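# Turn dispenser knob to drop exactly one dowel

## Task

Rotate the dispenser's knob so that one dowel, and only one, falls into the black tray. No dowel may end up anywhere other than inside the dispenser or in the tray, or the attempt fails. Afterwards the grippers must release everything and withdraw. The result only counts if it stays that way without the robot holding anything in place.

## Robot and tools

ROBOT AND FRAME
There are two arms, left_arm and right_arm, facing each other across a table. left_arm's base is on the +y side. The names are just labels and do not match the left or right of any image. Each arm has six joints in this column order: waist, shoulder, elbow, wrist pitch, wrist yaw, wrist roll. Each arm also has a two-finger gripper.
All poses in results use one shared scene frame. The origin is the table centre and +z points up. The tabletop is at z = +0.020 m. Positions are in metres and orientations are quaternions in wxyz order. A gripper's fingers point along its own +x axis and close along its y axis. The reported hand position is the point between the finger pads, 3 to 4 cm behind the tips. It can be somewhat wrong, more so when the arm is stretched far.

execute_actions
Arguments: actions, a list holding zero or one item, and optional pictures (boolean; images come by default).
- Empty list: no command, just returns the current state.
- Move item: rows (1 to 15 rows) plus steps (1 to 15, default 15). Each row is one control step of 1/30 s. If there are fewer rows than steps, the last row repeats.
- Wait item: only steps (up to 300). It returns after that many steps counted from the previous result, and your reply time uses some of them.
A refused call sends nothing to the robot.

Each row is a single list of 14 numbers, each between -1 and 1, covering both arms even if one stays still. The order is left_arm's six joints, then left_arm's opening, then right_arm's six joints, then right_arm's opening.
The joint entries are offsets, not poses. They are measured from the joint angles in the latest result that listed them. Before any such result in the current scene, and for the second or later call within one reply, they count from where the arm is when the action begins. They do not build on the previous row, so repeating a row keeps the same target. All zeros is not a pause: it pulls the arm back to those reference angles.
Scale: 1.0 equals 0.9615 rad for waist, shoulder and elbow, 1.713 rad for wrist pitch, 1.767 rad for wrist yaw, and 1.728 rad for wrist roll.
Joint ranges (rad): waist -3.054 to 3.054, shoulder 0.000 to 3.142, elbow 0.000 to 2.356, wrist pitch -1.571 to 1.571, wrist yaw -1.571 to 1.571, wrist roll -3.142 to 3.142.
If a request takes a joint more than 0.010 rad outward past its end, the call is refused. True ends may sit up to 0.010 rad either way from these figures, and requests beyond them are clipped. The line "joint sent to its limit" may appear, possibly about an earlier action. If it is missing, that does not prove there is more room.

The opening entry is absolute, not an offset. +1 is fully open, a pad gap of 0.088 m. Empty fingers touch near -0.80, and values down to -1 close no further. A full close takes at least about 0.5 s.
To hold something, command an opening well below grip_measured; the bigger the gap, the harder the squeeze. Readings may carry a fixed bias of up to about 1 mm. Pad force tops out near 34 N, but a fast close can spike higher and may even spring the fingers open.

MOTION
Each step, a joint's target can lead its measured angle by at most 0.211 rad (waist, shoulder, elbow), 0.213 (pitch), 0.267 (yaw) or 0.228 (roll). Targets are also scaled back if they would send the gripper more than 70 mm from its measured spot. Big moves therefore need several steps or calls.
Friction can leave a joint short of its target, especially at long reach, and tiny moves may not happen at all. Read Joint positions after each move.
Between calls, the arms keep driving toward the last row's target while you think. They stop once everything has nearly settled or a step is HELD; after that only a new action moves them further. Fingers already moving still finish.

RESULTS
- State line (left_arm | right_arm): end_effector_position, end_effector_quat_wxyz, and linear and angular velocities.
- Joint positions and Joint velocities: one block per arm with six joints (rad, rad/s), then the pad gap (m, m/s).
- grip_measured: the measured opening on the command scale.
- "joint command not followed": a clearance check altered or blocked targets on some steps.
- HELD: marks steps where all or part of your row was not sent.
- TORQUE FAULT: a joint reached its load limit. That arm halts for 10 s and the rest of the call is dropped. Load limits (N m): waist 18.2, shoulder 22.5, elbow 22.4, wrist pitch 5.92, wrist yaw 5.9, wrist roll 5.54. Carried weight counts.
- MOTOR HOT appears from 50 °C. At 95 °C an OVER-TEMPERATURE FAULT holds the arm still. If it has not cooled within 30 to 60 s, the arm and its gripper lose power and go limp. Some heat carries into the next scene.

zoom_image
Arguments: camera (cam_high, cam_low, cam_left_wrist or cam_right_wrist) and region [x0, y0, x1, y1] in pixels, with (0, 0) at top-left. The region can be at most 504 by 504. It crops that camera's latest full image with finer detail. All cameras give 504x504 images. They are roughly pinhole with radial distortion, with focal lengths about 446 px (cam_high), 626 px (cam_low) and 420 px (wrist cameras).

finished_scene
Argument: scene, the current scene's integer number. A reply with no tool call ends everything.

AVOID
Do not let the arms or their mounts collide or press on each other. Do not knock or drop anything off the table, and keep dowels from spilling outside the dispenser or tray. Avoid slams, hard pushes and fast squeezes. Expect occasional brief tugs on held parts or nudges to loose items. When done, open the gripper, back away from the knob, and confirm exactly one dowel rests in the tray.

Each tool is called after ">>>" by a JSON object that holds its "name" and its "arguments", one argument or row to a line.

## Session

>>> {"name": "execute_actions", "arguments": {
  "actions": []
}}

Scene clock: 0.00 s of 5400.00 s.
left_arm: end_effector_position=(-0.3403, -0.1593, +0.3099) grip_measured=+0.854 end_effector_quat_wxyz=(+0.458, -0.018, +0.003, -0.889) end_effector_velocity=(+0.003, -0.002, -0.002) end_effector_angular_velocity=(+0.020, +0.025, +0.027) | right_arm: end_effector_position=(-0.0029, -0.2108, +0.4478) grip_measured=+0.829 end_effector_quat_wxyz=(+0.816, -0.126, -0.118, +0.552) end_effector_velocity=(+0.003, -0.001, -0.003) end_effector_angular_velocity=(-0.015, -0.017, -0.015)
Joint positions: left_arm=[ 0.081  2.37   1.798  0.871  0.401 -0.739  0.081] | right_arm=[ 0.001  0.842  0.652  0.247 -0.001  0.006  0.08 ]
Joint velocities: left_arm=[-0.002 -0.002 -0.002 -0.022 -0.022 -0.022 -0.   ] | right_arm=[-0.002 -0.002 -0.007 -0.007  0.007 -0.022 -0.   ]
Heat: left arm: hottest wrist pitch 34 °C (+0.0 °C/min); right arm: hottest shoulder 33 °C (+0.0 °C/min).

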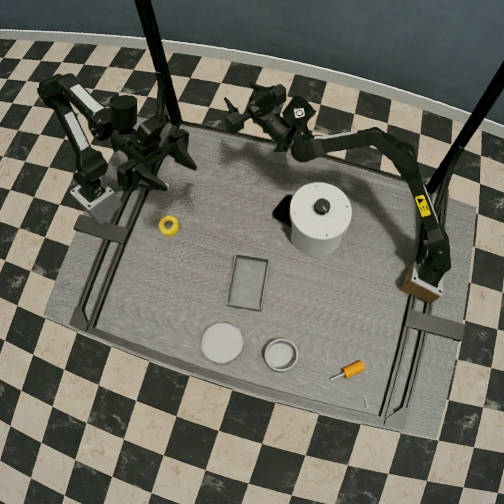

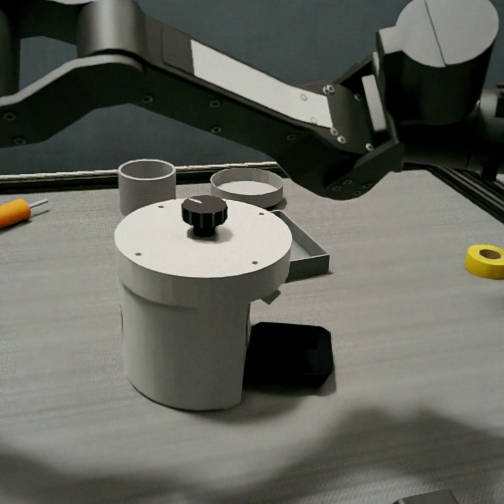

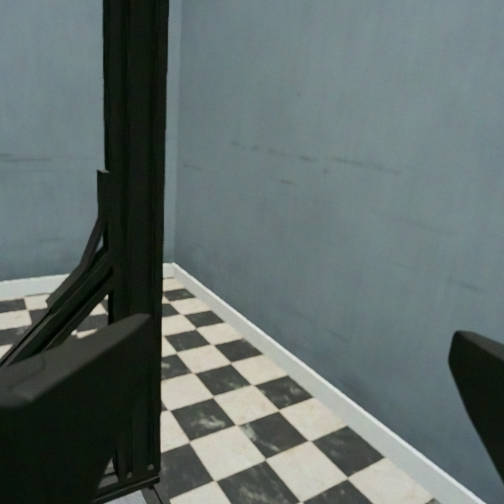

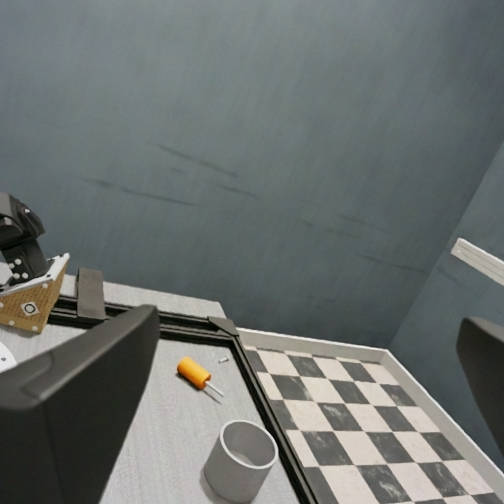

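>>> {"name": "execute_actions", "arguments": {
  "actions": [
    {"rows":[[0,-0.33,-0.055,-0.975,0.08,0.428,1,0,0,0,0,0,0,0.83]],"steps":15}
  ],
  "pictures": false
}}

>>> {"name": "execute_actions", "arguments": {
  "actions": [
    {"steps":25}
  ],
  "pictures": false
}}

>>> {"name": "execute_actions", "arguments": {
  "actions": [
    {"rows":[[0.48,0,0,0,0,0,1,0,0,0,0,0,0,0.83]],"steps":15}
  ],
  "pictures": false
}}

Scene clock: 27.53 s of 5400.00 s.
left_arm: end_effector_position=(-0.3702, -0.0971, +0.3309) grip_measured=+1.000 end_effector_quat_wxyz=(+0.451, +0.262, -0.119, -0.845) end_effector_velocity=(+0.231, -0.033, -0.312) end_effector_angular_velocity=(+1.106, -0.579, +0.832) | right_arm: end_effector_position=(-0.0029, -0.2108, +0.4478) grip_measured=+0.830 end_effector_quat_wxyz=(+0.816, -0.126, -0.118, +0.552) end_effector_velocity=(-0.002, +0.000, -0.003) end_effector_angular_velocity=(-0.016, -0.003, +0.015)
Joint positions: left_arm=[ 0.085  2.041  1.762  0.169  0.535 -0.067  0.088] | right_arm=[ 0.001  0.842  0.652  0.247 -0.001  0.006  0.08 ]
Joint velocities: left_arm=[ 0.002  0.115 -0.046 -1.546 -0.007  0.564  0.   ] | right_arm=[-0.002 -0.002 -0.002 -0.007 -0.022 -0.007  0.   ]
Heat: left arm: hottest waist 39 °C (+10.9 °C/min); right arm: hottest wrist pitch 33 °C (+0.0 °C/min).
Steps of this call (steps 1 to 90: nothing new was sent; then 24.03 s passed at rest; steps 91 to 105: all 15 steps of this action). Readings (joint positions):
91: left_arm=[0.083 2.344 1.792 0.825 0.423 -0.694] | right_arm=[0.001 0.842 0.652 0.247 -0.001 0.006]
92: left_arm=[0.084 2.316 1.776 0.768 0.451 -0.646] | right_arm=[0.001 0.842 0.652 0.247 -0.001 0.006]
94: left_arm=[0.085 2.255 1.761 0.685 0.483 -0.557] | right_arm=[0.001 0.842 0.652 0.247 -0.001 0.006]
98: left_arm=[0.085 2.112 1.760 0.508 0.518 -0.352] | right_arm=[0.001 0.842 0.652 0.247 -0.001 0.006]
105: the state above

Scene clock: 28.37 s of 5400.00 s.
left_arm: end_effector_position=(-0.2665, -0.0147, +0.1991) grip_measured=+1.000 end_effector_quat_wxyz=(+0.515, +0.475, +0.248, -0.669) end_effector_velocity=(+0.014, +0.028, -0.016) end_effector_angular_velocity=(+0.138, -0.015, +0.111) | right_arm: end_effector_position=(-0.0029, -0.2108, +0.4478) grip_measured=+0.830 end_effector_quat_wxyz=(+0.816, -0.126, -0.118, +0.552) end_effector_velocity=(-0.003, +0.001, -0.003) end_effector_angular_velocity=(-0.017, -0.002, +0.020)
Joint positions: left_arm=[ 0.085  2.05   1.754 -0.781  0.539 -0.003  0.088] | right_arm=[ 0.001  0.842  0.652  0.247 -0.001  0.006  0.08 ]
Joint velocities: left_arm=[-0.002 -0.002 -0.007 -0.168 -0.007 -0.007  0.   ] | right_arm=[ 0.002 -0.002 -0.002 -0.007 -0.022 -0.007 -0.   ]
Heat: left arm: hottest waist 39 °C (+10.6 °C/min); right arm: hottest wrist pitch 33 °C (+0.0 °C/min).
Steps of this call (steps 1 to 25: the robot went on to your last target). Readings (joint positions):
1: left_arm=[0.085 2.045 1.760 0.118 0.535 -0.052] | right_arm=[0.001 0.842 0.652 0.247 -0.001 0.006]
2: left_arm=[0.085 2.048 1.758 0.068 0.536 -0.040] | right_arm=[0.001 0.842 0.652 0.247 -0.001 0.006]
4: left_arm=[0.085 2.050 1.756 -0.032 0.536 -0.024] | right_arm=[0.001 0.842 0.652 0.247 -0.001 0.006]
8: left_arm=[0.085 2.050 1.756 -0.226 0.538 -0.010] | right_arm=[0.001 0.842 0.652 0.247 -0.001 0.006]
25: the state above

Scene clock: 28.87 s of 5400.00 s.
left_arm: end_effector_position=(-0.0899, -0.0150, +0.3275) grip_measured=+1.000 end_effector_quat_wxyz=(+0.677, +0.336, +0.253, -0.604) end_effector_velocity=(+0.178, +0.051, +0.125) end_effector_angular_velocity=(-0.264, +0.051, +0.374) | right_arm: end_effector_position=(-0.0029, -0.2108, +0.4478) grip_measured=+0.830 end_effector_quat_wxyz=(+0.816, -0.126, -0.118, +0.552) end_effector_velocity=(-0.002, -0.001, +0.002) end_effector_angular_velocity=(+0.012, +0.003, +0.009)
Joint positions: left_arm=[ 0.531  2.05   1.754 -0.782  0.538 -0.003  0.088] | right_arm=[ 0.001  0.842  0.652  0.247 -0.001  0.006  0.08 ]
Joint velocities: left_arm=[ 0.452 -0.007 -0.002 -0.007 -0.007 -0.007  0.   ] | right_arm=[-0.002 -0.007 -0.002  0.007 -0.007  0.007 -0.   ]
Heat: left arm: hottest waist 40 °C (+12.5 °C/min); right arm: hottest wrist pitch 33 °C (+0.0 °C/min).
Steps of this call (steps 1 to 15: all 15 steps of this action). Readings (joint positions):
1: left_arm=[0.091 2.050 1.754 -0.783 0.545 -0.003] | right_arm=[0.001 0.842 0.652 0.247 -0.001 0.006]
2: left_arm=[0.110 2.050 1.754 -0.783 0.547 -0.003] | right_arm=[0.001 0.842 0.652 0.247 -0.001 0.006]
4: left_arm=[0.168 2.050 1.754 -0.783 0.547 -0.003] | right_arm=[0.001 0.842 0.652 0.247 -0.001 0.006]
8: left_arm=[0.315 2.050 1.754 -0.783 0.544 -0.003] | right_arm=[0.001 0.842 0.652 0.247 -0.001 0.006]
15: the state above

>>> {"name": "execute_actions", "arguments": {
  "actions": [
    {"rows":[[0.012,0,0,-0.45,0,0,1,0,0,0,0,0,0,0.83]],"steps":15}
  ],
  "pictures": false
}}

>>> {"name": "execute_actions", "arguments": {
  "actions": [
    {"steps":15}
  ]
}}

Scene clock: 31.97 s of 5400.00 s.
left_arm: end_effector_position=(-0.1057, +0.1052, +0.2766) grip_measured=+1.000 end_effector_quat_wxyz=(+0.627, +0.368, +0.538, -0.427) end_effector_velocity=(-0.043, +0.114, -0.020) end_effector_angular_velocity=(+0.487, +0.236, +0.340) | right_arm: end_effector_position=(-0.0029, -0.2108, +0.4478) grip_measured=+0.830 end_effector_quat_wxyz=(+0.816, -0.126, -0.118, +0.552) end_effector_velocity=(-0.001, -0.001, +0.001) end_effector_angular_velocity=(-0.008, -0.021, +0.004)
Joint positions: left_arm=[ 0.548  2.048  1.756 -1.472  0.538 -0.003  0.088] | right_arm=[ 0.001  0.842  0.652  0.247 -0.001  0.006  0.08 ]
Joint velocities: left_arm=[-0.002  0.002 -0.002 -0.623 -0.007 -0.022  0.   ] | right_arm=[-0.002 -0.007  0.002 -0.007 -0.007 -0.022  0.   ]
Heat: left arm: hottest waist 39 °C (+9.4 °C/min); right arm: hottest wrist pitch 34 °C (+1.9 °C/min).
Steps of this call (steps 1 to 30: the robot went on to your last target; steps 31 to 78: nothing new was sent; steps 79 to 93: all 15 steps of this action). Readings (joint positions):
79: left_arm=[0.548 2.050 1.755 -0.812 0.538 -0.003] | right_arm=[0.001 0.842 0.652 0.247 -0.001 0.006]
80: left_arm=[0.548 2.049 1.756 -0.870 0.538 -0.003] | right_arm=[0.001 0.842 0.652 0.247 -0.001 0.006]
82: left_arm=[0.548 2.048 1.756 -0.972 0.538 -0.003] | right_arm=[0.001 0.842 0.652 0.247 -0.001 0.006]
86: left_arm=[0.548 2.048 1.756 -1.170 0.538 -0.003] | right_arm=[0.001 0.842 0.652 0.247 -0.001 0.006]
93: the state above

Scene clock: 32.47 s of 5400.00 s.
left_arm: end_effector_position=(-0.1114, +0.1190, +0.2748) grip_measured=+1.000 end_effector_quat_wxyz=(+0.616, +0.369, +0.566, -0.404) end_effector_velocity=(-0.002, +0.005, -0.001) end_effector_angular_velocity=(+0.021, +0.002, +0.017) | right_arm: end_effector_position=(-0.0029, -0.2108, +0.4478) grip_measured=+0.830 end_effector_quat_wxyz=(+0.816, -0.126, -0.118, +0.552) end_effector_velocity=(-0.001, -0.001, -0.001) end_effector_angular_velocity=(-0.006, -0.006, +0.003)
Joint positions: left_arm=[ 0.548  2.048  1.756 -1.548  0.538 -0.003  0.088] | right_arm=[ 0.001  0.842  0.652  0.247 -0.001  0.006  0.08 ]
Joint velocities: left_arm=[-0.002 -0.002 -0.002 -0.022 -0.007 -0.007  0.   ] | right_arm=[-0.002 -0.007 -0.002 -0.007 -0.007 -0.007 -0.   ]
Heat: left arm: hottest waist 39 °C (+9.2 °C/min); right arm: hottest wrist pitch 34 °C (+1.8 °C/min).
Steps of this call (steps 1 to 15: the robot went on to your last target). Readings (joint positions):
1: left_arm=[0.548 2.048 1.756 -1.489 0.538 -0.003] | right_arm=[0.001 0.842 0.652 0.247 -0.001 0.006]
2: left_arm=[0.548 2.048 1.756 -1.504 0.538 -0.003] | right_arm=[0.001 0.842 0.652 0.247 -0.001 0.006]
4: left_arm=[0.548 2.048 1.756 -1.523 0.538 -0.003] | right_arm=[0.001 0.842 0.652 0.247 -0.001 0.006]
8: left_arm=[0.548 2.048 1.756 -1.541 0.538 -0.003] | right_arm=[0.001 0.842 0.652 0.247 -0.001 0.006]
15: the state above

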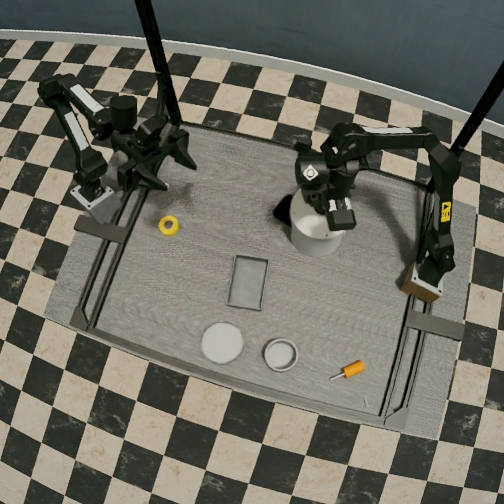

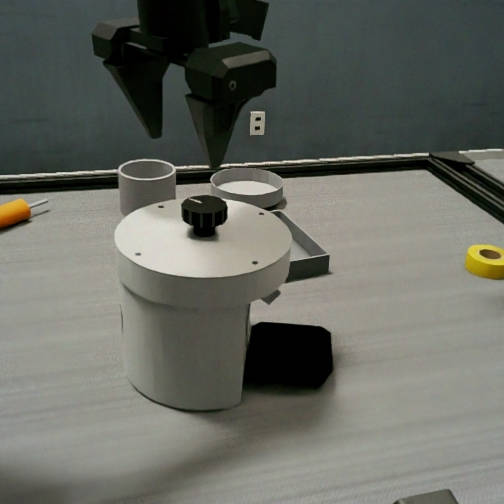

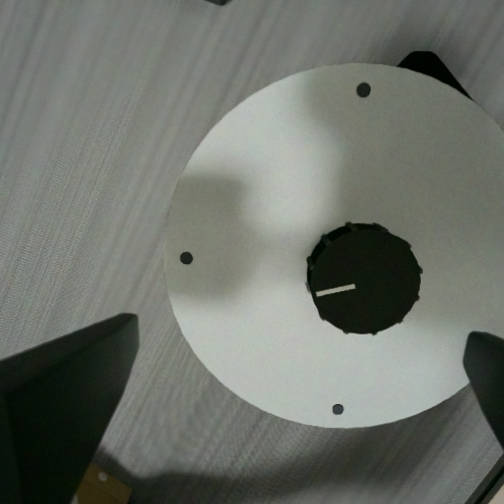

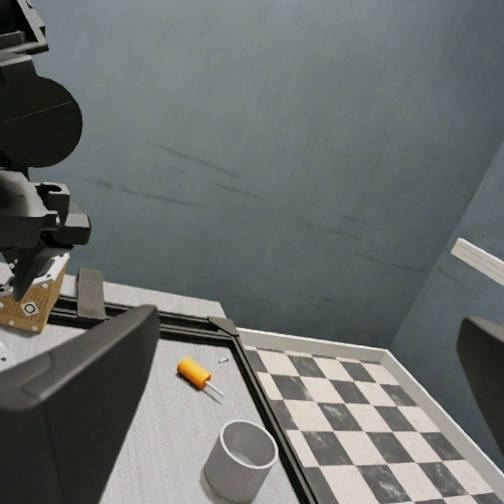

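>>> {"name": "execute_actions", "arguments": {
  "actions": [
    {"rows":[[-0.05,0.04,0.03,0,0.01,0,1,0,0,0,0,0,0,0.83],[-0.11,0.086,0.058,-0.009,0.021,0,1,0,0,0,0,0,0,0.83]],"steps":15}
  ],
  "pictures": false
}}

>>> {"name": "execute_actions", "arguments": {
  "actions": [
    {"steps":10}
  ]
}}

Scene clock: 47.17 s of 5400.00 s.
left_arm: end_effector_position=(-0.1356, +0.1031, +0.2456) grip_measured=+1.000 end_effector_quat_wxyz=(+0.579, +0.405, +0.579, -0.407) end_effector_velocity=(-0.002, -0.000, +0.003) end_effector_angular_velocity=(-0.002, -0.009, +0.001) | right_arm: end_effector_position=(-0.0029, -0.2108, +0.4478) grip_measured=+0.830 end_effector_quat_wxyz=(+0.816, -0.126, -0.118, +0.552) end_effector_velocity=(+0.002, -0.001, -0.001) end_effector_angular_velocity=(-0.006, -0.005, -0.012)
Joint positions: left_arm=[ 0.445  2.119  1.802 -1.56   0.57  -0.003  0.088] | right_arm=[ 0.001  0.842  0.652  0.247 -0.001  0.006  0.08 ]
Joint velocities: left_arm=[-0.002 -0.002  0.012 -0.007 -0.007 -0.007  0.   ] | right_arm=[-0.002 -0.002 -0.002 -0.007  0.007 -0.007 -0.   ]
Heat: left arm: hottest waist 38 °C (+5.1 °C/min); right arm: hottest wrist pitch 35 °C (+2.5 °C/min).
Steps of this call (steps 1 to 15: the robot went on to your last target; steps 16 to 90: nothing new was sent; then 11.20 s passed at rest; steps 91 to 105: all 15 steps of this action). Readings (joint positions):
91: left_arm=[0.546 2.050 1.758 -1.550 0.538 -0.003] | right_arm=[0.001 0.842 0.652 0.247 -0.001 0.006]
92: left_arm=[0.536 2.060 1.767 -1.555 0.541 -0.003] | right_arm=[0.001 0.842 0.652 0.247 -0.001 0.006]
94: left_arm=[0.502 2.083 1.785 -1.556 0.556 -0.003] | right_arm=[0.001 0.842 0.652 0.247 -0.001 0.006]
98: left_arm=[0.449 2.114 1.793 -1.558 0.568 -0.003] | right_arm=[0.001 0.842 0.652 0.247 -0.001 0.006]
105: the state above

Scene clock: 47.50 s of 5400.00 s.
left_arm: end_effector_position=(-0.1358, +0.1031, +0.2457) grip_measured=+1.000 end_effector_quat_wxyz=(+0.579, +0.404, +0.579, -0.407) end_effector_velocity=(+0.001, +0.002, -0.002) end_effector_angular_velocity=(+0.014, -0.004, +0.041) | right_arm: end_effector_position=(-0.0029, -0.2108, +0.4478) grip_measured=+0.830 end_effector_quat_wxyz=(+0.816, -0.126, -0.118, +0.552) end_effector_velocity=(-0.003, +0.001, -0.003) end_effector_angular_velocity=(-0.017, -0.002, +0.020)
Joint positions: left_arm=[ 0.445  2.119  1.803 -1.561  0.571 -0.003  0.088] | right_arm=[ 0.001  0.842  0.652  0.247 -0.001  0.006  0.08 ]
Joint velocities: left_arm=[-0.002  0.002 -0.002 -0.007 -0.007 -0.037  0.   ] | right_arm=[ 0.002 -0.002 -0.002 -0.007 -0.022 -0.007 -0.   ]
Heat: left arm: hottest waist 38 °C (+5.1 °C/min); right arm: hottest wrist pitch 35 °C (+2.5 °C/min).
Steps of this call (steps 1 to 10: the robot went on to your last target). Readings (joint positions):
1: left_arm=[0.445 2.119 1.803 -1.560 0.571 -0.003] | right_arm=[0.001 0.842 0.652 0.247 -0.001 0.006]
2: left_arm=[0.445 2.119 1.803 -1.560 0.571 -0.003] | right_arm=[0.001 0.842 0.652 0.247 -0.001 0.006]
4: left_arm=[0.445 2.119 1.803 -1.560 0.571 -0.003] | right_arm=[0.001 0.842 0.652 0.247 -0.001 0.006]
8: left_arm=[0.445 2.119 1.803 -1.561 0.571 -0.003] | right_arm=[0.001 0.842 0.652 0.247 -0.001 0.006]
10: the state above

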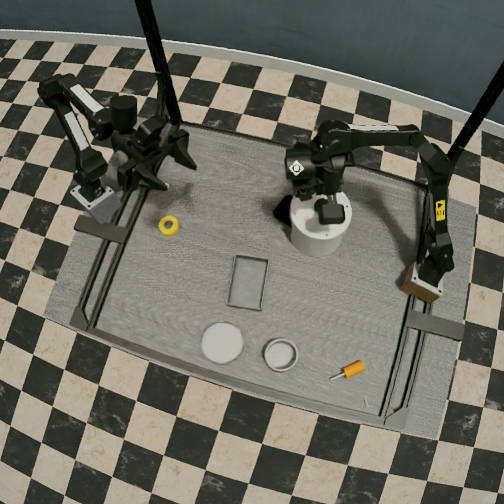

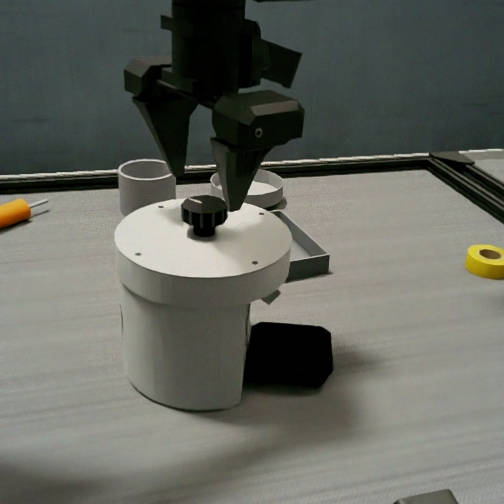

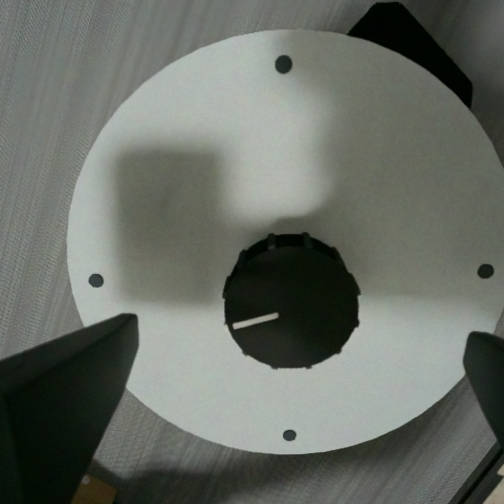

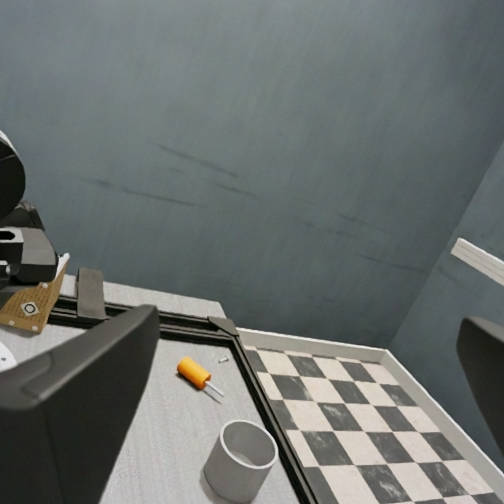

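>>> {"name": "execute_actions", "arguments": {
  "actions": [
    {"rows":[[-0.01,-0.01,-0.04,0.02,0,1,1,0,0,0,0,0,0,0.83],[-0.02,-0.02,-0.08,0.04,0,1,1,0,0,0,0,0,0,0.83],[-0.035,-0.026,-0.125,0.066,0.007,1,1,0,0,0,0,0,0,0.83]],"steps":15}
  ],
  "pictures": false
}}

>>> {"name": "execute_actions", "arguments": {
  "actions": [
    {"steps":28}
  ]
}}

>>> {"name": "zoom_image", "arguments": {
  "camera": "cam_low",
  "region": [130, 130, 290, 290]
}}

Scene clock: 55.13 s of 5400.00 s.
left_arm: end_effector_position=(-0.1339, +0.1023, +0.2231) grip_measured=+1.000 end_effector_quat_wxyz=(+0.369, +0.603, +0.365, -0.606) end_effector_velocity=(-0.002, +0.002, +0.002) end_effector_angular_velocity=(-0.019, -0.026, -1.606) | right_arm: end_effector_position=(-0.0029, -0.2108, +0.4478) grip_measured=+0.830 end_effector_quat_wxyz=(+0.816, -0.126, -0.118, +0.552) end_effector_velocity=(-0.003, +0.000, -0.005) end_effector_angular_velocity=(-0.029, +0.002, +0.026)
Joint positions: left_arm=[ 0.417  2.1    1.699 -1.453  0.58   0.79   0.088] | right_arm=[ 0.001  0.842  0.652  0.247 -0.001  0.006  0.08 ]
Joint velocities: left_arm=[-0.002 -0.027 -0.022  0.022 -0.007  1.59   0.   ] | right_arm=[-0.002 -0.007 -0.002 -0.022 -0.037 -0.007 -0.   ]
Heat: left arm: hottest waist 38 °C (+4.4 °C/min); right arm: hottest wrist pitch 35 °C (+2.2 °C/min).
From where the robot then was, a joint's target lay farther than a number of 1.0 reaches, so one or more steps of this call were cut to that.
Steps of this call (steps 1 to 15: the robot went on to your last target; steps 16 to 90: nothing new was sent; then 4.13 s passed at rest; steps 91 to 105: all 15 steps of this action). Readings (joint positions):
91: left_arm=[0.445 2.120 1.802 -1.559 0.571 0.045] | right_arm=[0.001 0.842 0.652 0.247 -0.001 0.006]
92: left_arm=[0.444 2.117 1.793 -1.543 0.571 0.099] | right_arm=[0.001 0.842 0.652 0.247 -0.001 0.006]
94: left_arm=[0.438 2.107 1.758 -1.503 0.573 0.206] | right_arm=[0.001 0.842 0.652 0.247 -0.001 0.006]
98: left_arm=[0.420 2.105 1.713 -1.468 0.577 0.418] | right_arm=[0.001 0.842 0.652 0.247 -0.001 0.006]
105: the state above

Scene clock: 56.07 s of 5400.00 s.
left_arm: end_effector_position=(-0.1336, +0.1023, +0.2227) grip_measured=+1.000 end_effector_quat_wxyz=(+0.061, +0.704, +0.055, -0.705) end_effector_velocity=(-0.003, +0.003, -0.000) end_effector_angular_velocity=(+0.005, +0.009, -0.005) | right_arm: end_effector_position=(-0.0029, -0.2108, +0.4478) grip_measured=+0.830 end_effector_quat_wxyz=(+0.816, -0.126, -0.118, +0.552) end_effector_velocity=(-0.002, -0.000, +0.003) end_effector_angular_velocity=(+0.006, -0.011, +0.008)
Joint positions: left_arm=[ 0.417  2.1    1.697 -1.45   0.58   1.718  0.088] | right_arm=[ 0.001  0.842  0.652  0.247 -0.001  0.006  0.08 ]
Joint velocities: left_arm=[-0.002 -0.007 -0.007 -0.007  0.007  0.007  0.   ] | right_arm=[-0.002 -0.002  0.002  0.007 -0.007 -0.007 -0.   ]
Heat: left arm: hottest waist 38 °C (+4.3 °C/min); right arm: hottest wrist pitch 35 °C (+2.1 °C/min).
Steps of this call (steps 1 to 28: the robot went on to your last target). Readings (joint positions):
1: left_arm=[0.417 2.100 1.699 -1.452 0.580 0.843] | right_arm=[0.001 0.842 0.652 0.247 -0.001 0.006]
2: left_arm=[0.417 2.100 1.698 -1.452 0.580 0.896] | right_arm=[0.001 0.842 0.652 0.247 -0.001 0.006]
4: left_arm=[0.417 2.100 1.698 -1.451 0.580 1.002] | right_arm=[0.001 0.842 0.652 0.247 -0.001 0.006]
8: left_arm=[0.417 2.100 1.697 -1.451 0.580 1.214] | right_arm=[0.001 0.842 0.652 0.247 -0.001 0.006]
28: the state above

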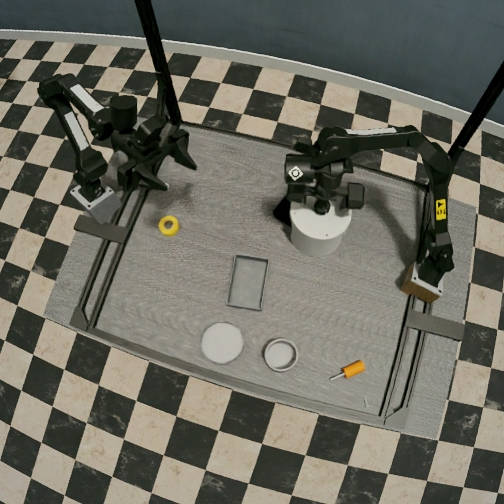

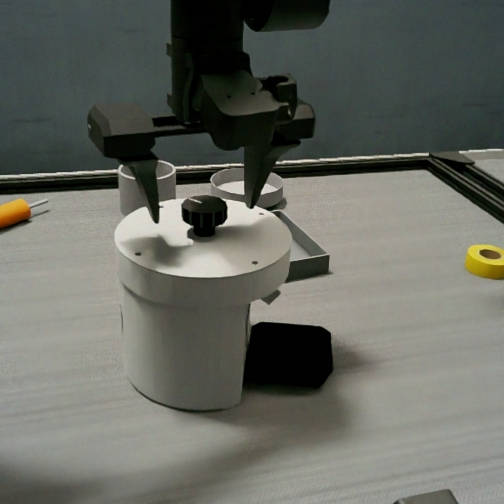

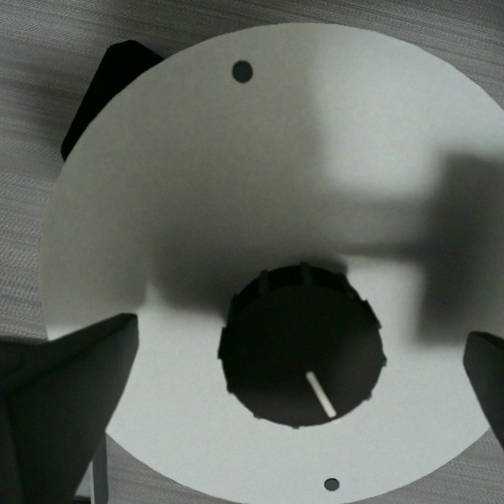

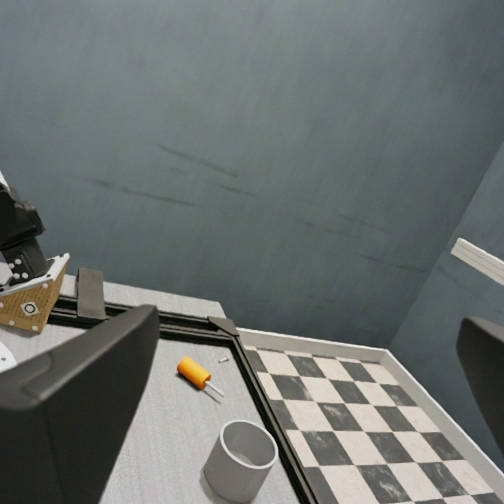

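Region (130, 130, 290, 290) of cam_low's 504x504 image, scaled by 3.150, with more detail than that image has.

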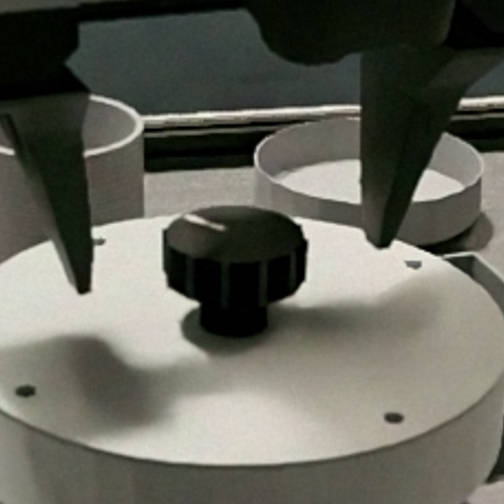

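>>> {"name": "execute_actions", "arguments": {
  "actions": [
    {"rows":[[0,0,-0.034,0.016,0,0,0.8,0,0,0,0,0,0,0.83],[0,0,-0.034,0.016,0,0,0.7,0,0,0,0,0,0,0.83],[0,0,-0.034,0.016,0,0,0.6,0,0,0,0,0,0,0.83],[0,0,-0.034,0.016,0,0,0.5,0,0,0,0,0,0,0.83],[0,0,-0.034,0.016,0,0,0.4,0,0,0,0,0,0,0.83],[0,0,-0.034,0.016,0,0,0.3,0,0,0,0,0,0,0.83],[0,0,-0.034,0.016,0,0,0.25,0,0,0,0,0,0,0.83],[0,0,-0.034,0.016,0,0,0.2,0,0,0,0,0,0,0.83],[0,0,-0.034,0.016,0,0,0.15,0,0,0,0,0,0,0.83],[0,0,-0.034,0.016,0,0,0.1,0,0,0,0,0,0,0.83],[0,0,-0.034,0.016,0,0,0.05,0,0,0,0,0,0,0.83],[0,0,-0.034,0.016,0,0,0,0,0,0,0,0,0,0.83],[0,0,-0.034,0.016,0,0,-0.07,0,0,0,0,0,0,0.83],[0,0,-0.034,0.016,0,0,-0.15,0,0,0,0,0,0,0.83],[0,0,-0.034,0.016,0,0,-0.25,0,0,0,0,0,0,0.83]],"steps":15}
  ],
  "pictures": false
}}

>>> {"name": "execute_actions", "arguments": {
  "actions": [
    {"rows":[[0,0,0,0,0,0,-0.35,0,0,0,0,0,0,0.83],[0,0,0,0,0,0,-0.4,0,0,0,0,0,0,0.83],[0,0,0,0,0,0,-0.4,0,0,0,0,0,0,0.83],[0,0,0,0,0,-0.02,-0.4,0,0,0,0,0,0,0.83],[0,0,0,0,0,-0.04,-0.4,0,0,0,0,0,0,0.83],[0,0,0,0,0,-0.06,-0.4,0,0,0,0,0,0,0.83]],"steps":15}
  ]
}}

Scene clock: 64.93 s of 5400.00 s.
left_arm: end_effector_position=(-0.1308, +0.1023, +0.2188) grip_measured=+0.081 end_effector_quat_wxyz=(+0.060, +0.704, +0.052, -0.705) end_effector_velocity=(+0.002, +0.004, -0.001) end_effector_angular_velocity=(+0.018, -0.018, -0.002) | right_arm: end_effector_position=(-0.0029, -0.2108, +0.4478) grip_measured=+0.830 end_effector_quat_wxyz=(+0.816, -0.126, -0.118, +0.552) end_effector_velocity=(+0.000, -0.001, -0.002) end_effector_angular_velocity=(-0.011, -0.004, +0.002)
Joint positions: left_arm=[ 0.417  2.099  1.677 -1.429  0.58   1.721  0.043] | right_arm=[ 0.001  0.842  0.652  0.247 -0.001  0.006  0.08 ]
Joint velocities: left_arm=[-0.002 -0.002 -0.007 -0.007 -0.022  0.007 -0.   ] | right_arm=[-0.002 -0.002 -0.002 -0.007 -0.007 -0.007 -0.   ]
Heat: left arm: hottest waist 38 °C (+3.0 °C/min); right arm: hottest wrist pitch 35 °C (+2.0 °C/min).
Steps of this call (steps 1 to 30: the robot went on to your last target; steps 31 to 90: nothing new was sent; then 5.37 s passed at rest; steps 91 to 105: all 15 steps of this action). Readings (joint positions):
91: left_arm=[0.417 2.099 1.693 -1.445 0.580 1.722] | right_arm=[0.001 0.842 0.652 0.247 -0.001 0.006]
92: left_arm=[0.417 2.099 1.690 -1.440 0.580 1.722] | right_arm=[0.001 0.842 0.652 0.247 -0.001 0.006]
94: left_arm=[0.417 2.099 1.684 -1.433 0.580 1.722] | right_arm=[0.001 0.842 0.652 0.247 -0.001 0.006]
98: left_arm=[0.417 2.099 1.679 -1.428 0.580 1.722] | right_arm=[0.001 0.842 0.652 0.247 -0.001 0.006]
105: the state above

Scene clock: 65.43 s of 5400.00 s.
left_arm: end_effector_position=(-0.1308, +0.1023, +0.2188) grip_measured=+0.081 end_effector_quat_wxyz=(+0.092, +0.701, +0.085, -0.702) end_effector_velocity=(-0.004, -0.000, -0.001) end_effector_angular_velocity=(-0.004, +0.005, +0.056) | right_arm: end_effector_position=(-0.0029, -0.2108, +0.4478) grip_measured=+0.830 end_effector_quat_wxyz=(+0.816, -0.126, -0.118, +0.552) end_effector_velocity=(-0.002, -0.000, +0.003) end_effector_angular_velocity=(+0.006, -0.011, +0.008)
Joint positions: left_arm=[ 0.417  2.099  1.677 -1.429  0.58   1.629  0.043] | right_arm=[ 0.001  0.842  0.652  0.247 -0.001  0.006  0.08 ]
Joint velocities: left_arm=[-0.007 -0.007 -0.007  0.007  0.007 -0.066  0.   ] | right_arm=[-0.002 -0.002  0.002  0.007 -0.007 -0.007 -0.   ]
Heat: left arm: hottest waist 38 °C (+3.0 °C/min); right arm: hottest wrist pitch 35 °C (+2.0 °C/min).
Steps of this call (steps 1 to 15: all 15 steps of this action). Readings (joint positions):
1: left_arm=[0.417 2.099 1.677 -1.429 0.580 1.721] | right_arm=[0.001 0.842 0.652 0.247 -0.001 0.006]
2: left_arm=[0.417 2.099 1.677 -1.429 0.580 1.721] | right_arm=[0.001 0.842 0.652 0.247 -0.001 0.006]
4: left_arm=[0.417 2.099 1.677 -1.429 0.580 1.718] | right_arm=[0.001 0.842 0.652 0.247 -0.001 0.006]
8: left_arm=[0.417 2.099 1.677 -1.428 0.580 1.660] | right_arm=[0.001 0.842 0.652 0.247 -0.001 0.006]
15: the state above

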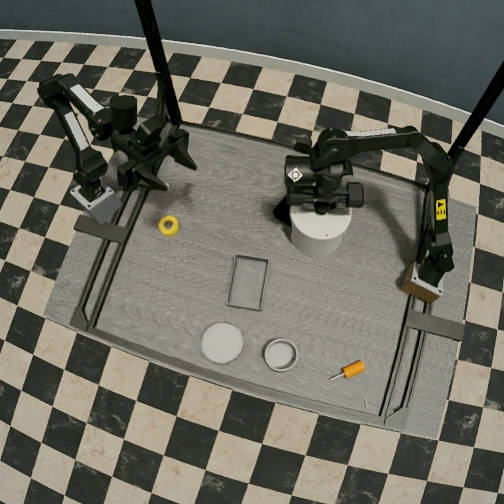

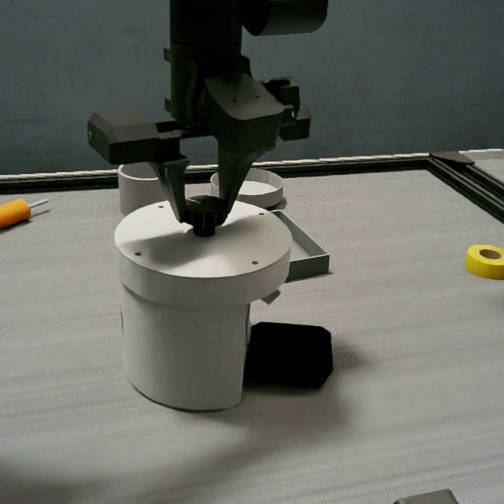

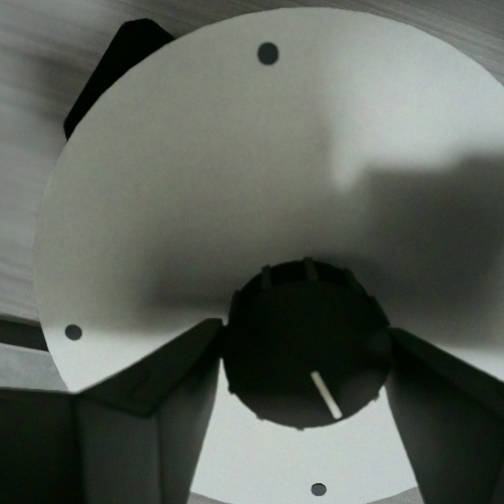

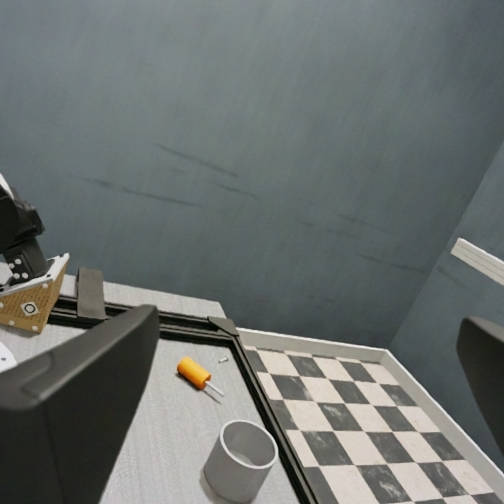

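>>> {"name": "execute_actions", "arguments": {
  "actions": [
    {"rows":[[0,0,0,0,0,-0.05,-0.4,0.5,0,0,-0.2,0,0,0.83],[0,0,0,0,0,-0.09,-0.4,0.5,0,0,-0.2,0,0,0.83],[0,0,0,0,0,-0.13,-0.4,0.5,0,0,-0.2,0,0,0.83],[0,0,0,0,0,-0.18,-0.4,0.5,0,0,-0.2,0,0,0.83]],"steps":15}
  ],
  "pictures": false
}}

>>> {"name": "execute_actions", "arguments": {
  "actions": [
    {"steps":20}
  ]
}}

Scene clock: 70.33 s of 5400.00 s.
left_arm: end_effector_position=(-0.1310, +0.1027, +0.2188) grip_measured=+0.081 end_effector_quat_wxyz=(+0.196, +0.680, +0.190, -0.681) end_effector_velocity=(-0.002, +0.002, -0.000) end_effector_angular_velocity=(+0.005, +0.009, +0.083) | right_arm: end_effector_position=(-0.1147, -0.2078, +0.3343) grip_measured=+0.830 end_effector_quat_wxyz=(+0.673, -0.257, +0.034, +0.692) end_effector_velocity=(-0.031, -0.009, -0.026) end_effector_angular_velocity=(-0.107, +0.005, +0.100)
Joint positions: left_arm=[ 0.416  2.099  1.677 -1.431  0.577  1.328  0.043] | right_arm=[ 0.464  0.843  0.654 -0.085 -0.003  0.006  0.08 ]
Joint velocities: left_arm=[-0.002 -0.002 -0.002 -0.007  0.007 -0.081 -0.   ] | right_arm=[ 0.12   0.002 -0.002 -0.066 -0.007 -0.007 -0.   ]
Heat: left arm: hottest waist 38 °C (+3.0 °C/min); right arm: hottest wrist pitch 36 °C (+3.0 °C/min).
Steps of this call (steps 1 to 15: the robot went on to your last target; steps 16 to 90: nothing new was sent; then 1.40 s passed at rest; steps 91 to 105: all 15 steps of this action). Readings (joint positions):
91: left_arm=[0.417 2.099 1.677 -1.429 0.580 1.608] | right_arm=[0.025 0.841 0.653 0.210 0.011 0.006]
92: left_arm=[0.417 2.099 1.677 -1.429 0.580 1.579] | right_arm=[0.072 0.839 0.655 0.162 0.008 0.006]
94: left_arm=[0.417 2.099 1.677 -1.429 0.579 1.492] | right_arm=[0.173 0.839 0.655 0.058 0.003 0.006]
98: left_arm=[0.416 2.099 1.677 -1.430 0.578 1.377] | right_arm=[0.365 0.843 0.654 -0.042 -0.001 0.006]
105: the state above

Scene clock: 71.00 s of 5400.00 s.
left_arm: end_effector_position=(-0.1311, +0.1028, +0.2188) grip_measured=+0.081 end_effector_quat_wxyz=(+0.199, +0.679, +0.193, -0.680) end_effector_velocity=(-0.002, +0.002, -0.000) end_effector_angular_velocity=(+0.005, +0.009, +0.009) | right_arm: end_effector_position=(-0.1183, -0.2090, +0.3312) grip_measured=+0.830 end_effector_quat_wxyz=(+0.668, -0.261, +0.038, +0.696) end_effector_velocity=(+0.001, -0.002, -0.005) end_effector_angular_velocity=(-0.022, +0.007, -0.006)
Joint positions: left_arm=[ 0.416  2.099  1.677 -1.431  0.577  1.318  0.043] | right_arm=[ 0.478  0.843  0.654 -0.094 -0.002  0.006  0.08 ]
Joint velocities: left_arm=[-0.002 -0.002 -0.002 -0.007  0.007 -0.007 -0.   ] | right_arm=[-0.002 -0.002 -0.002 -0.022 -0.007  0.007 -0.   ]
Heat: left arm: hottest waist 38 °C (+3.0 °C/min); right arm: hottest wrist pitch 36 °C (+3.0 °C/min).
Steps of this call (steps 1 to 20: the robot went on to your last target). Readings (joint positions):
1: left_arm=[0.416 2.099 1.677 -1.431 0.577 1.326] | right_arm=[0.467 0.843 0.654 -0.088 -0.003 0.006]
2: left_arm=[0.416 2.099 1.677 -1.431 0.577 1.324] | right_arm=[0.470 0.843 0.654 -0.090 -0.002 0.006]
4: left_arm=[0.416 2.099 1.677 -1.431 0.577 1.322] | right_arm=[0.474 0.843 0.654 -0.092 -0.002 0.006]
8: left_arm=[0.416 2.099 1.677 -1.431 0.577 1.319] | right_arm=[0.477 0.843 0.654 -0.094 -0.002 0.006]
20: the state above

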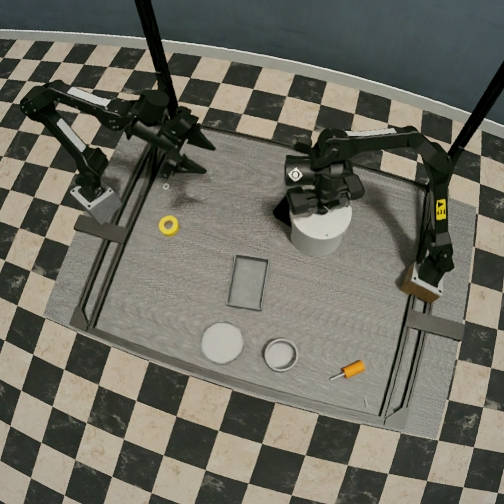

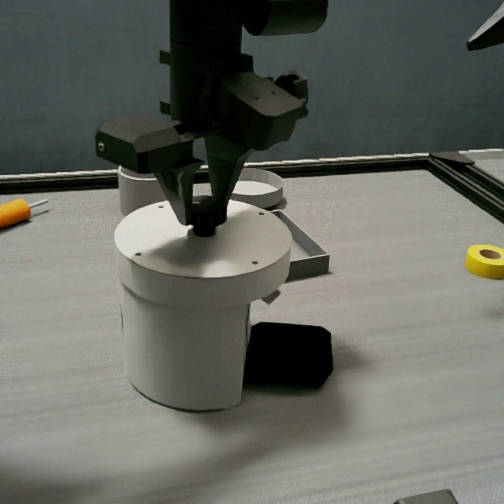

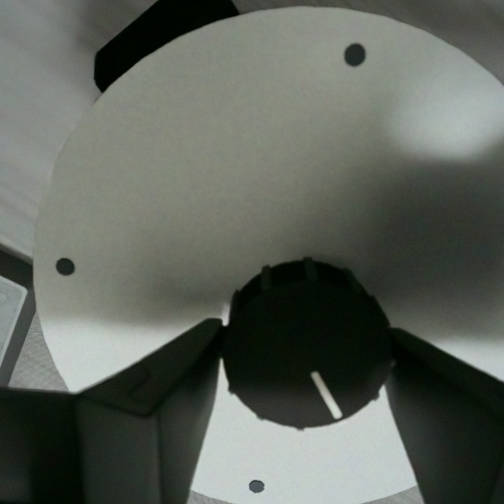

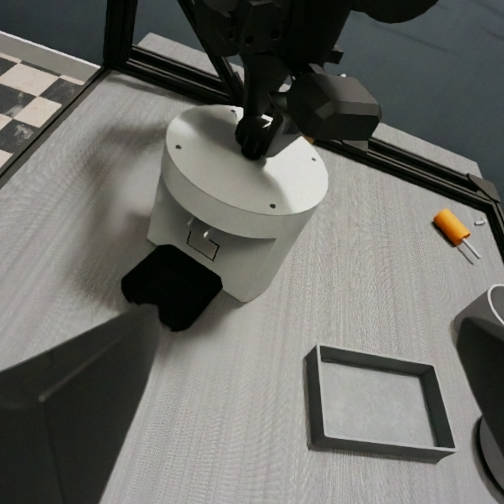

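>>> {"name": "execute_actions", "arguments": {
  "actions": [
    {"rows":[[0,0,0,0,0,-0.05,-0.4,0,0,0,0,-0.1,0,0.83],[0,0,0,0,0,-0.09,-0.4,0,0,0,0,-0.1,0,0.83],[0,0,0,0,0,-0.13,-0.4,0,0,0,0,-0.1,0,0.83],[0,0,0,0,0,-0.18,-0.4,0,0,0,0,-0.1,0,0.83]],"steps":15}
  ],
  "pictures": false
}}

>>> {"name": "execute_actions", "arguments": {
  "actions": [
    {"steps":20}
  ]
}}

Scene clock: 74.57 s of 5400.00 s.
left_arm: end_effector_position=(-0.1315, +0.1033, +0.2187) grip_measured=+0.081 end_effector_quat_wxyz=(+0.297, +0.642, +0.293, -0.643) end_effector_velocity=(-0.001, +0.002, -0.003) end_effector_angular_velocity=(+0.016, -0.004, +0.081) | right_arm: end_effector_position=(-0.1423, -0.2137, +0.3245) grip_measured=+0.830 end_effector_quat_wxyz=(+0.607, -0.258, +0.060, +0.750) end_effector_velocity=(-0.002, -0.003, -0.007) end_effector_angular_velocity=(-0.037, +0.018, +0.018)
Joint positions: left_arm=[ 0.415  2.098  1.677 -1.434  0.577  1.021  0.043] | right_arm=[ 0.478  0.843  0.654 -0.094 -0.172  0.006  0.08 ]
Joint velocities: left_arm=[-0.007  0.002 -0.002 -0.007 -0.007 -0.081 -0.   ] | right_arm=[-0.002  0.002 -0.002 -0.022 -0.037  0.007  0.   ]
Heat: left arm: hottest waist 39 °C (+3.0 °C/min); right arm: hottest wrist pitch 36 °C (+4.0 °C/min).
Steps of this call (steps 1 to 15: the robot went on to your last target; steps 16 to 90: nothing new was sent; then 0.07 s passed at rest; steps 91 to 105: all 15 steps of this action). Readings (joint positions):
91: left_arm=[0.416 2.099 1.677 -1.431 0.578 1.302] | right_arm=[0.477 0.843 0.654 -0.094 -0.034 0.006]
92: left_arm=[0.416 2.099 1.677 -1.431 0.578 1.272] | right_arm=[0.477 0.843 0.654 -0.094 -0.071 0.006]
94: left_arm=[0.416 2.099 1.677 -1.432 0.578 1.183] | right_arm=[0.478 0.843 0.654 -0.094 -0.116 0.006]
98: left_arm=[0.416 2.099 1.677 -1.433 0.577 1.071] | right_arm=[0.478 0.843 0.654 -0.094 -0.155 0.006]
105: the state above

Scene clock: 75.23 s of 5400.00 s.
left_arm: end_effector_position=(-0.1315, +0.1033, +0.2187) grip_measured=+0.081 end_effector_quat_wxyz=(+0.299, +0.641, +0.296, -0.642) end_effector_velocity=(-0.000, +0.002, -0.000) end_effector_angular_velocity=(+0.009, -0.005, +0.009) | right_arm: end_effector_position=(-0.1427, -0.2138, +0.3244) grip_measured=+0.830 end_effector_quat_wxyz=(+0.606, -0.258, +0.060, +0.751) end_effector_velocity=(-0.000, +0.000, -0.000) end_effector_angular_velocity=(-0.002, +0.022, -0.005)
Joint positions: left_arm=[ 0.415  2.098  1.677 -1.434  0.577  1.012  0.043] | right_arm=[ 0.478  0.843  0.654 -0.094 -0.175  0.006  0.08 ]
Joint velocities: left_arm=[-0.002 -0.002 -0.002 -0.007 -0.007 -0.007 -0.   ] | right_arm=[-0.002  0.002 -0.002  0.007 -0.007  0.022 -0.   ]
Heat: left arm: hottest waist 39 °C (+3.0 °C/min); right arm: hottest wrist pitch 36 °C (+4.1 °C/min).
Steps of this call (steps 1 to 15: the robot went on to your last target; steps 16 to 20: nothing new was sent). Readings (joint positions):
1: left_arm=[0.415 2.098 1.677 -1.434 0.577 1.019] | right_arm=[0.478 0.843 0.654 -0.094 -0.173 0.006]
2: left_arm=[0.415 2.098 1.677 -1.434 0.577 1.017] | right_arm=[0.478 0.843 0.654 -0.094 -0.173 0.006]
4: left_arm=[0.415 2.098 1.677 -1.434 0.577 1.015] | right_arm=[0.478 0.843 0.654 -0.094 -0.174 0.006]
8: left_arm=[0.415 2.098 1.677 -1.434 0.577 1.013] | right_arm=[0.478 0.843 0.654 -0.094 -0.175 0.006]
20: the state above
All arms were judged still, so your last target was given up. Only a new action makes them travel on or press farther. Fingers that are still opening or closing keep moving.

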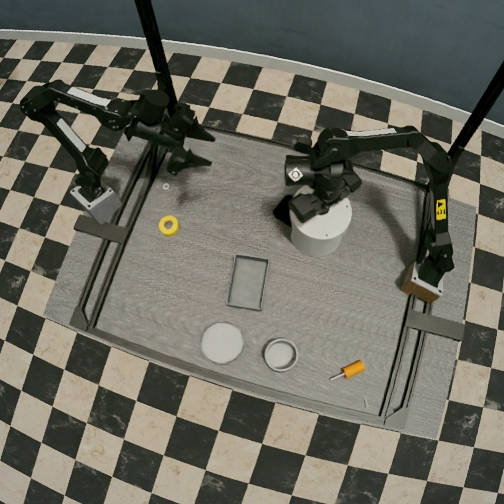

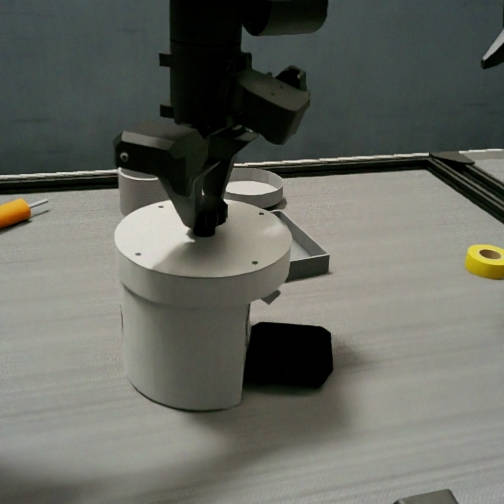

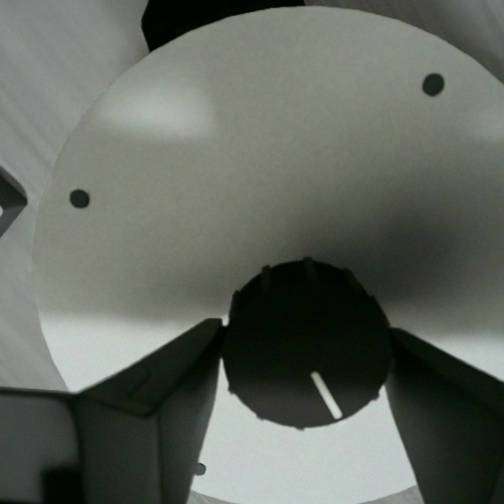

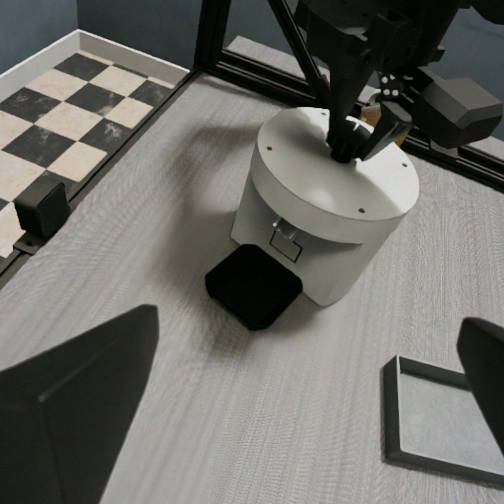

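>>> {"name": "execute_actions", "arguments": {
  "actions": [
    {"rows":[[0,0,0,0,0,-0.06,-0.4,0,0,0,0,0,0,0.83],[0,0,0,0,0,-0.12,-0.4,0,0,0,0,0,0,0.83],[0,0,0,0,0,-0.18,-0.4,0,0,0,0,0,0,0.83]],"steps":15}
  ],
  "pictures": false
}}

>>> {"name": "execute_actions", "arguments": {
  "actions": [
    {"steps":20}
  ]
}}

Scene clock: 80.03 s of 5400.00 s.
left_arm: end_effector_position=(-0.1320, +0.1037, +0.2188) grip_measured=+0.081 end_effector_quat_wxyz=(+0.392, +0.588, +0.390, -0.590) end_effector_velocity=(+0.000, +0.003, -0.001) end_effector_angular_velocity=(+0.013, -0.004, +0.085) | right_arm: end_effector_position=(-0.1427, -0.2139, +0.3244) grip_measured=+0.830 end_effector_quat_wxyz=(+0.605, -0.258, +0.061, +0.751) end_effector_velocity=(+0.003, -0.003, -0.005) end_effector_angular_velocity=(-0.022, +0.006, -0.011)
Joint positions: left_arm=[ 0.415  2.098  1.677 -1.436  0.579  0.709  0.043] | right_arm=[ 0.478  0.843  0.654 -0.094 -0.175  0.006  0.08 ]
Joint velocities: left_arm=[-0.002 -0.002 -0.007 -0.007 -0.007 -0.081 -0.   ] | right_arm=[-0.007 -0.007 -0.007 -0.022 -0.007  0.007  0.   ]
Heat: left arm: hottest waist 39 °C (+1.0 °C/min); right arm: hottest wrist pitch 36 °C (+3.0 °C/min).
Steps of this call (steps 1 to 90: nothing new was sent; then 1.30 s passed at rest; steps 91 to 105: all 15 steps of this action). Readings (joint positions):
91: left_arm=[0.415 2.098 1.677 -1.434 0.577 0.992] | right_arm=[0.478 0.843 0.654 -0.094 -0.175 0.006]
92: left_arm=[0.415 2.098 1.677 -1.434 0.578 0.952] | right_arm=[0.478 0.843 0.654 -0.094 -0.175 0.006]
94: left_arm=[0.415 2.098 1.677 -1.435 0.578 0.854] | right_arm=[0.478 0.843 0.654 -0.094 -0.175 0.006]
98: left_arm=[0.415 2.098 1.677 -1.436 0.578 0.753] | right_arm=[0.478 0.843 0.654 -0.094 -0.175 0.006]
105: the state above

Scene clock: 80.70 s of 5400.00 s.
left_arm: end_effector_position=(-0.1320, +0.1037, +0.2188) grip_measured=+0.081 end_effector_quat_wxyz=(+0.396, +0.586, +0.393, -0.588) end_effector_velocity=(-0.001, +0.002, +0.001) end_effector_angular_velocity=(+0.006, -0.007, +0.021) | right_arm: end_effector_position=(-0.1427, -0.2139, +0.3244) grip_measured=+0.830 end_effector_quat_wxyz=(+0.605, -0.258, +0.061, +0.751) end_effector_velocity=(+0.005, -0.001, -0.003) end_effector_angular_velocity=(-0.006, -0.012, -0.014)
Joint positions: left_arm=[ 0.415  2.098  1.677 -1.436  0.579  0.697  0.043] | right_arm=[ 0.478  0.843  0.654 -0.094 -0.175  0.006  0.08 ]
Joint velocities: left_arm=[-0.002 -0.007 -0.002 -0.007 -0.007 -0.022 -0.   ] | right_arm=[-0.007 -0.002 -0.007 -0.007  0.007 -0.007 -0.   ]
Heat: left arm: hottest waist 39 °C (+1.0 °C/min); right arm: hottest wrist pitch 36 °C (+3.0 °C/min).
Steps of this call (steps 1 to 20: the robot went on to your last target). Readings (joint positions):
1: left_arm=[0.415 2.098 1.677 -1.436 0.579 0.708] | right_arm=[0.478 0.843 0.654 -0.094 -0.175 0.006]
2: left_arm=[0.415 2.098 1.677 -1.436 0.579 0.706] | right_arm=[0.478 0.843 0.654 -0.094 -0.175 0.006]
4: left_arm=[0.415 2.098 1.677 -1.436 0.579 0.704] | right_arm=[0.478 0.843 0.654 -0.094 -0.175 0.006]
8: left_arm=[0.415 2.098 1.677 -1.436 0.579 0.701] | right_arm=[0.478 0.843 0.654 -0.094 -0.175 0.006]
20: the state above

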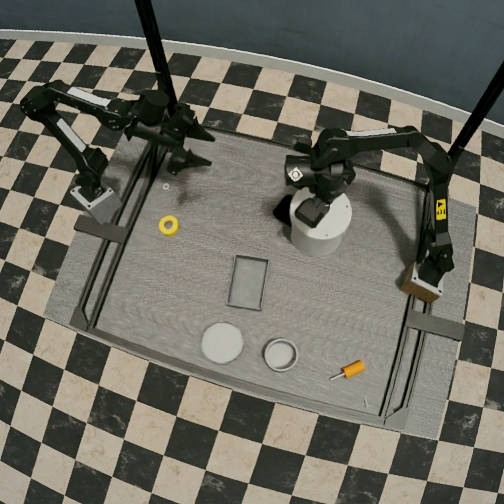

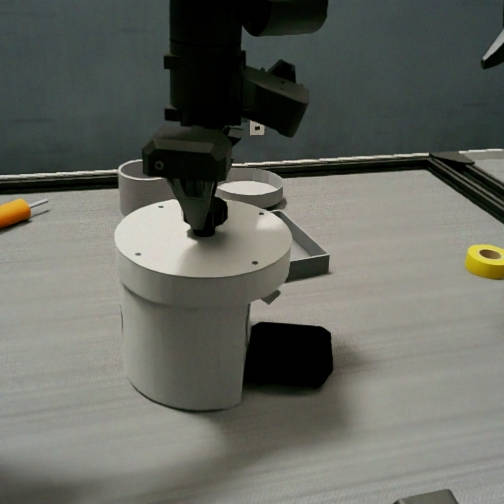

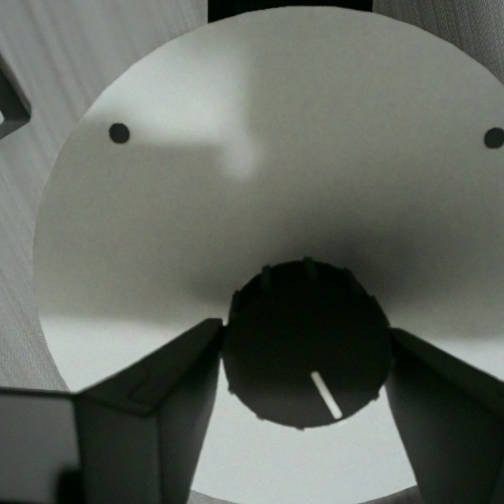

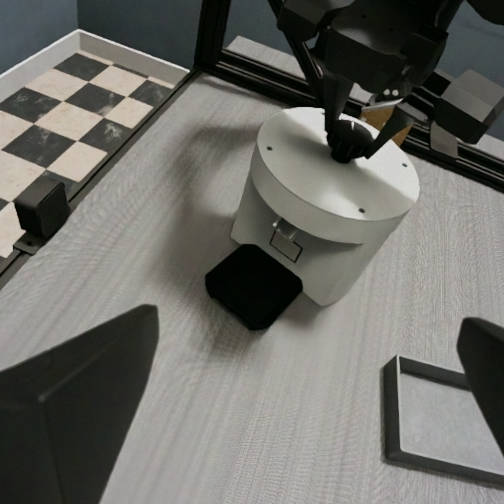

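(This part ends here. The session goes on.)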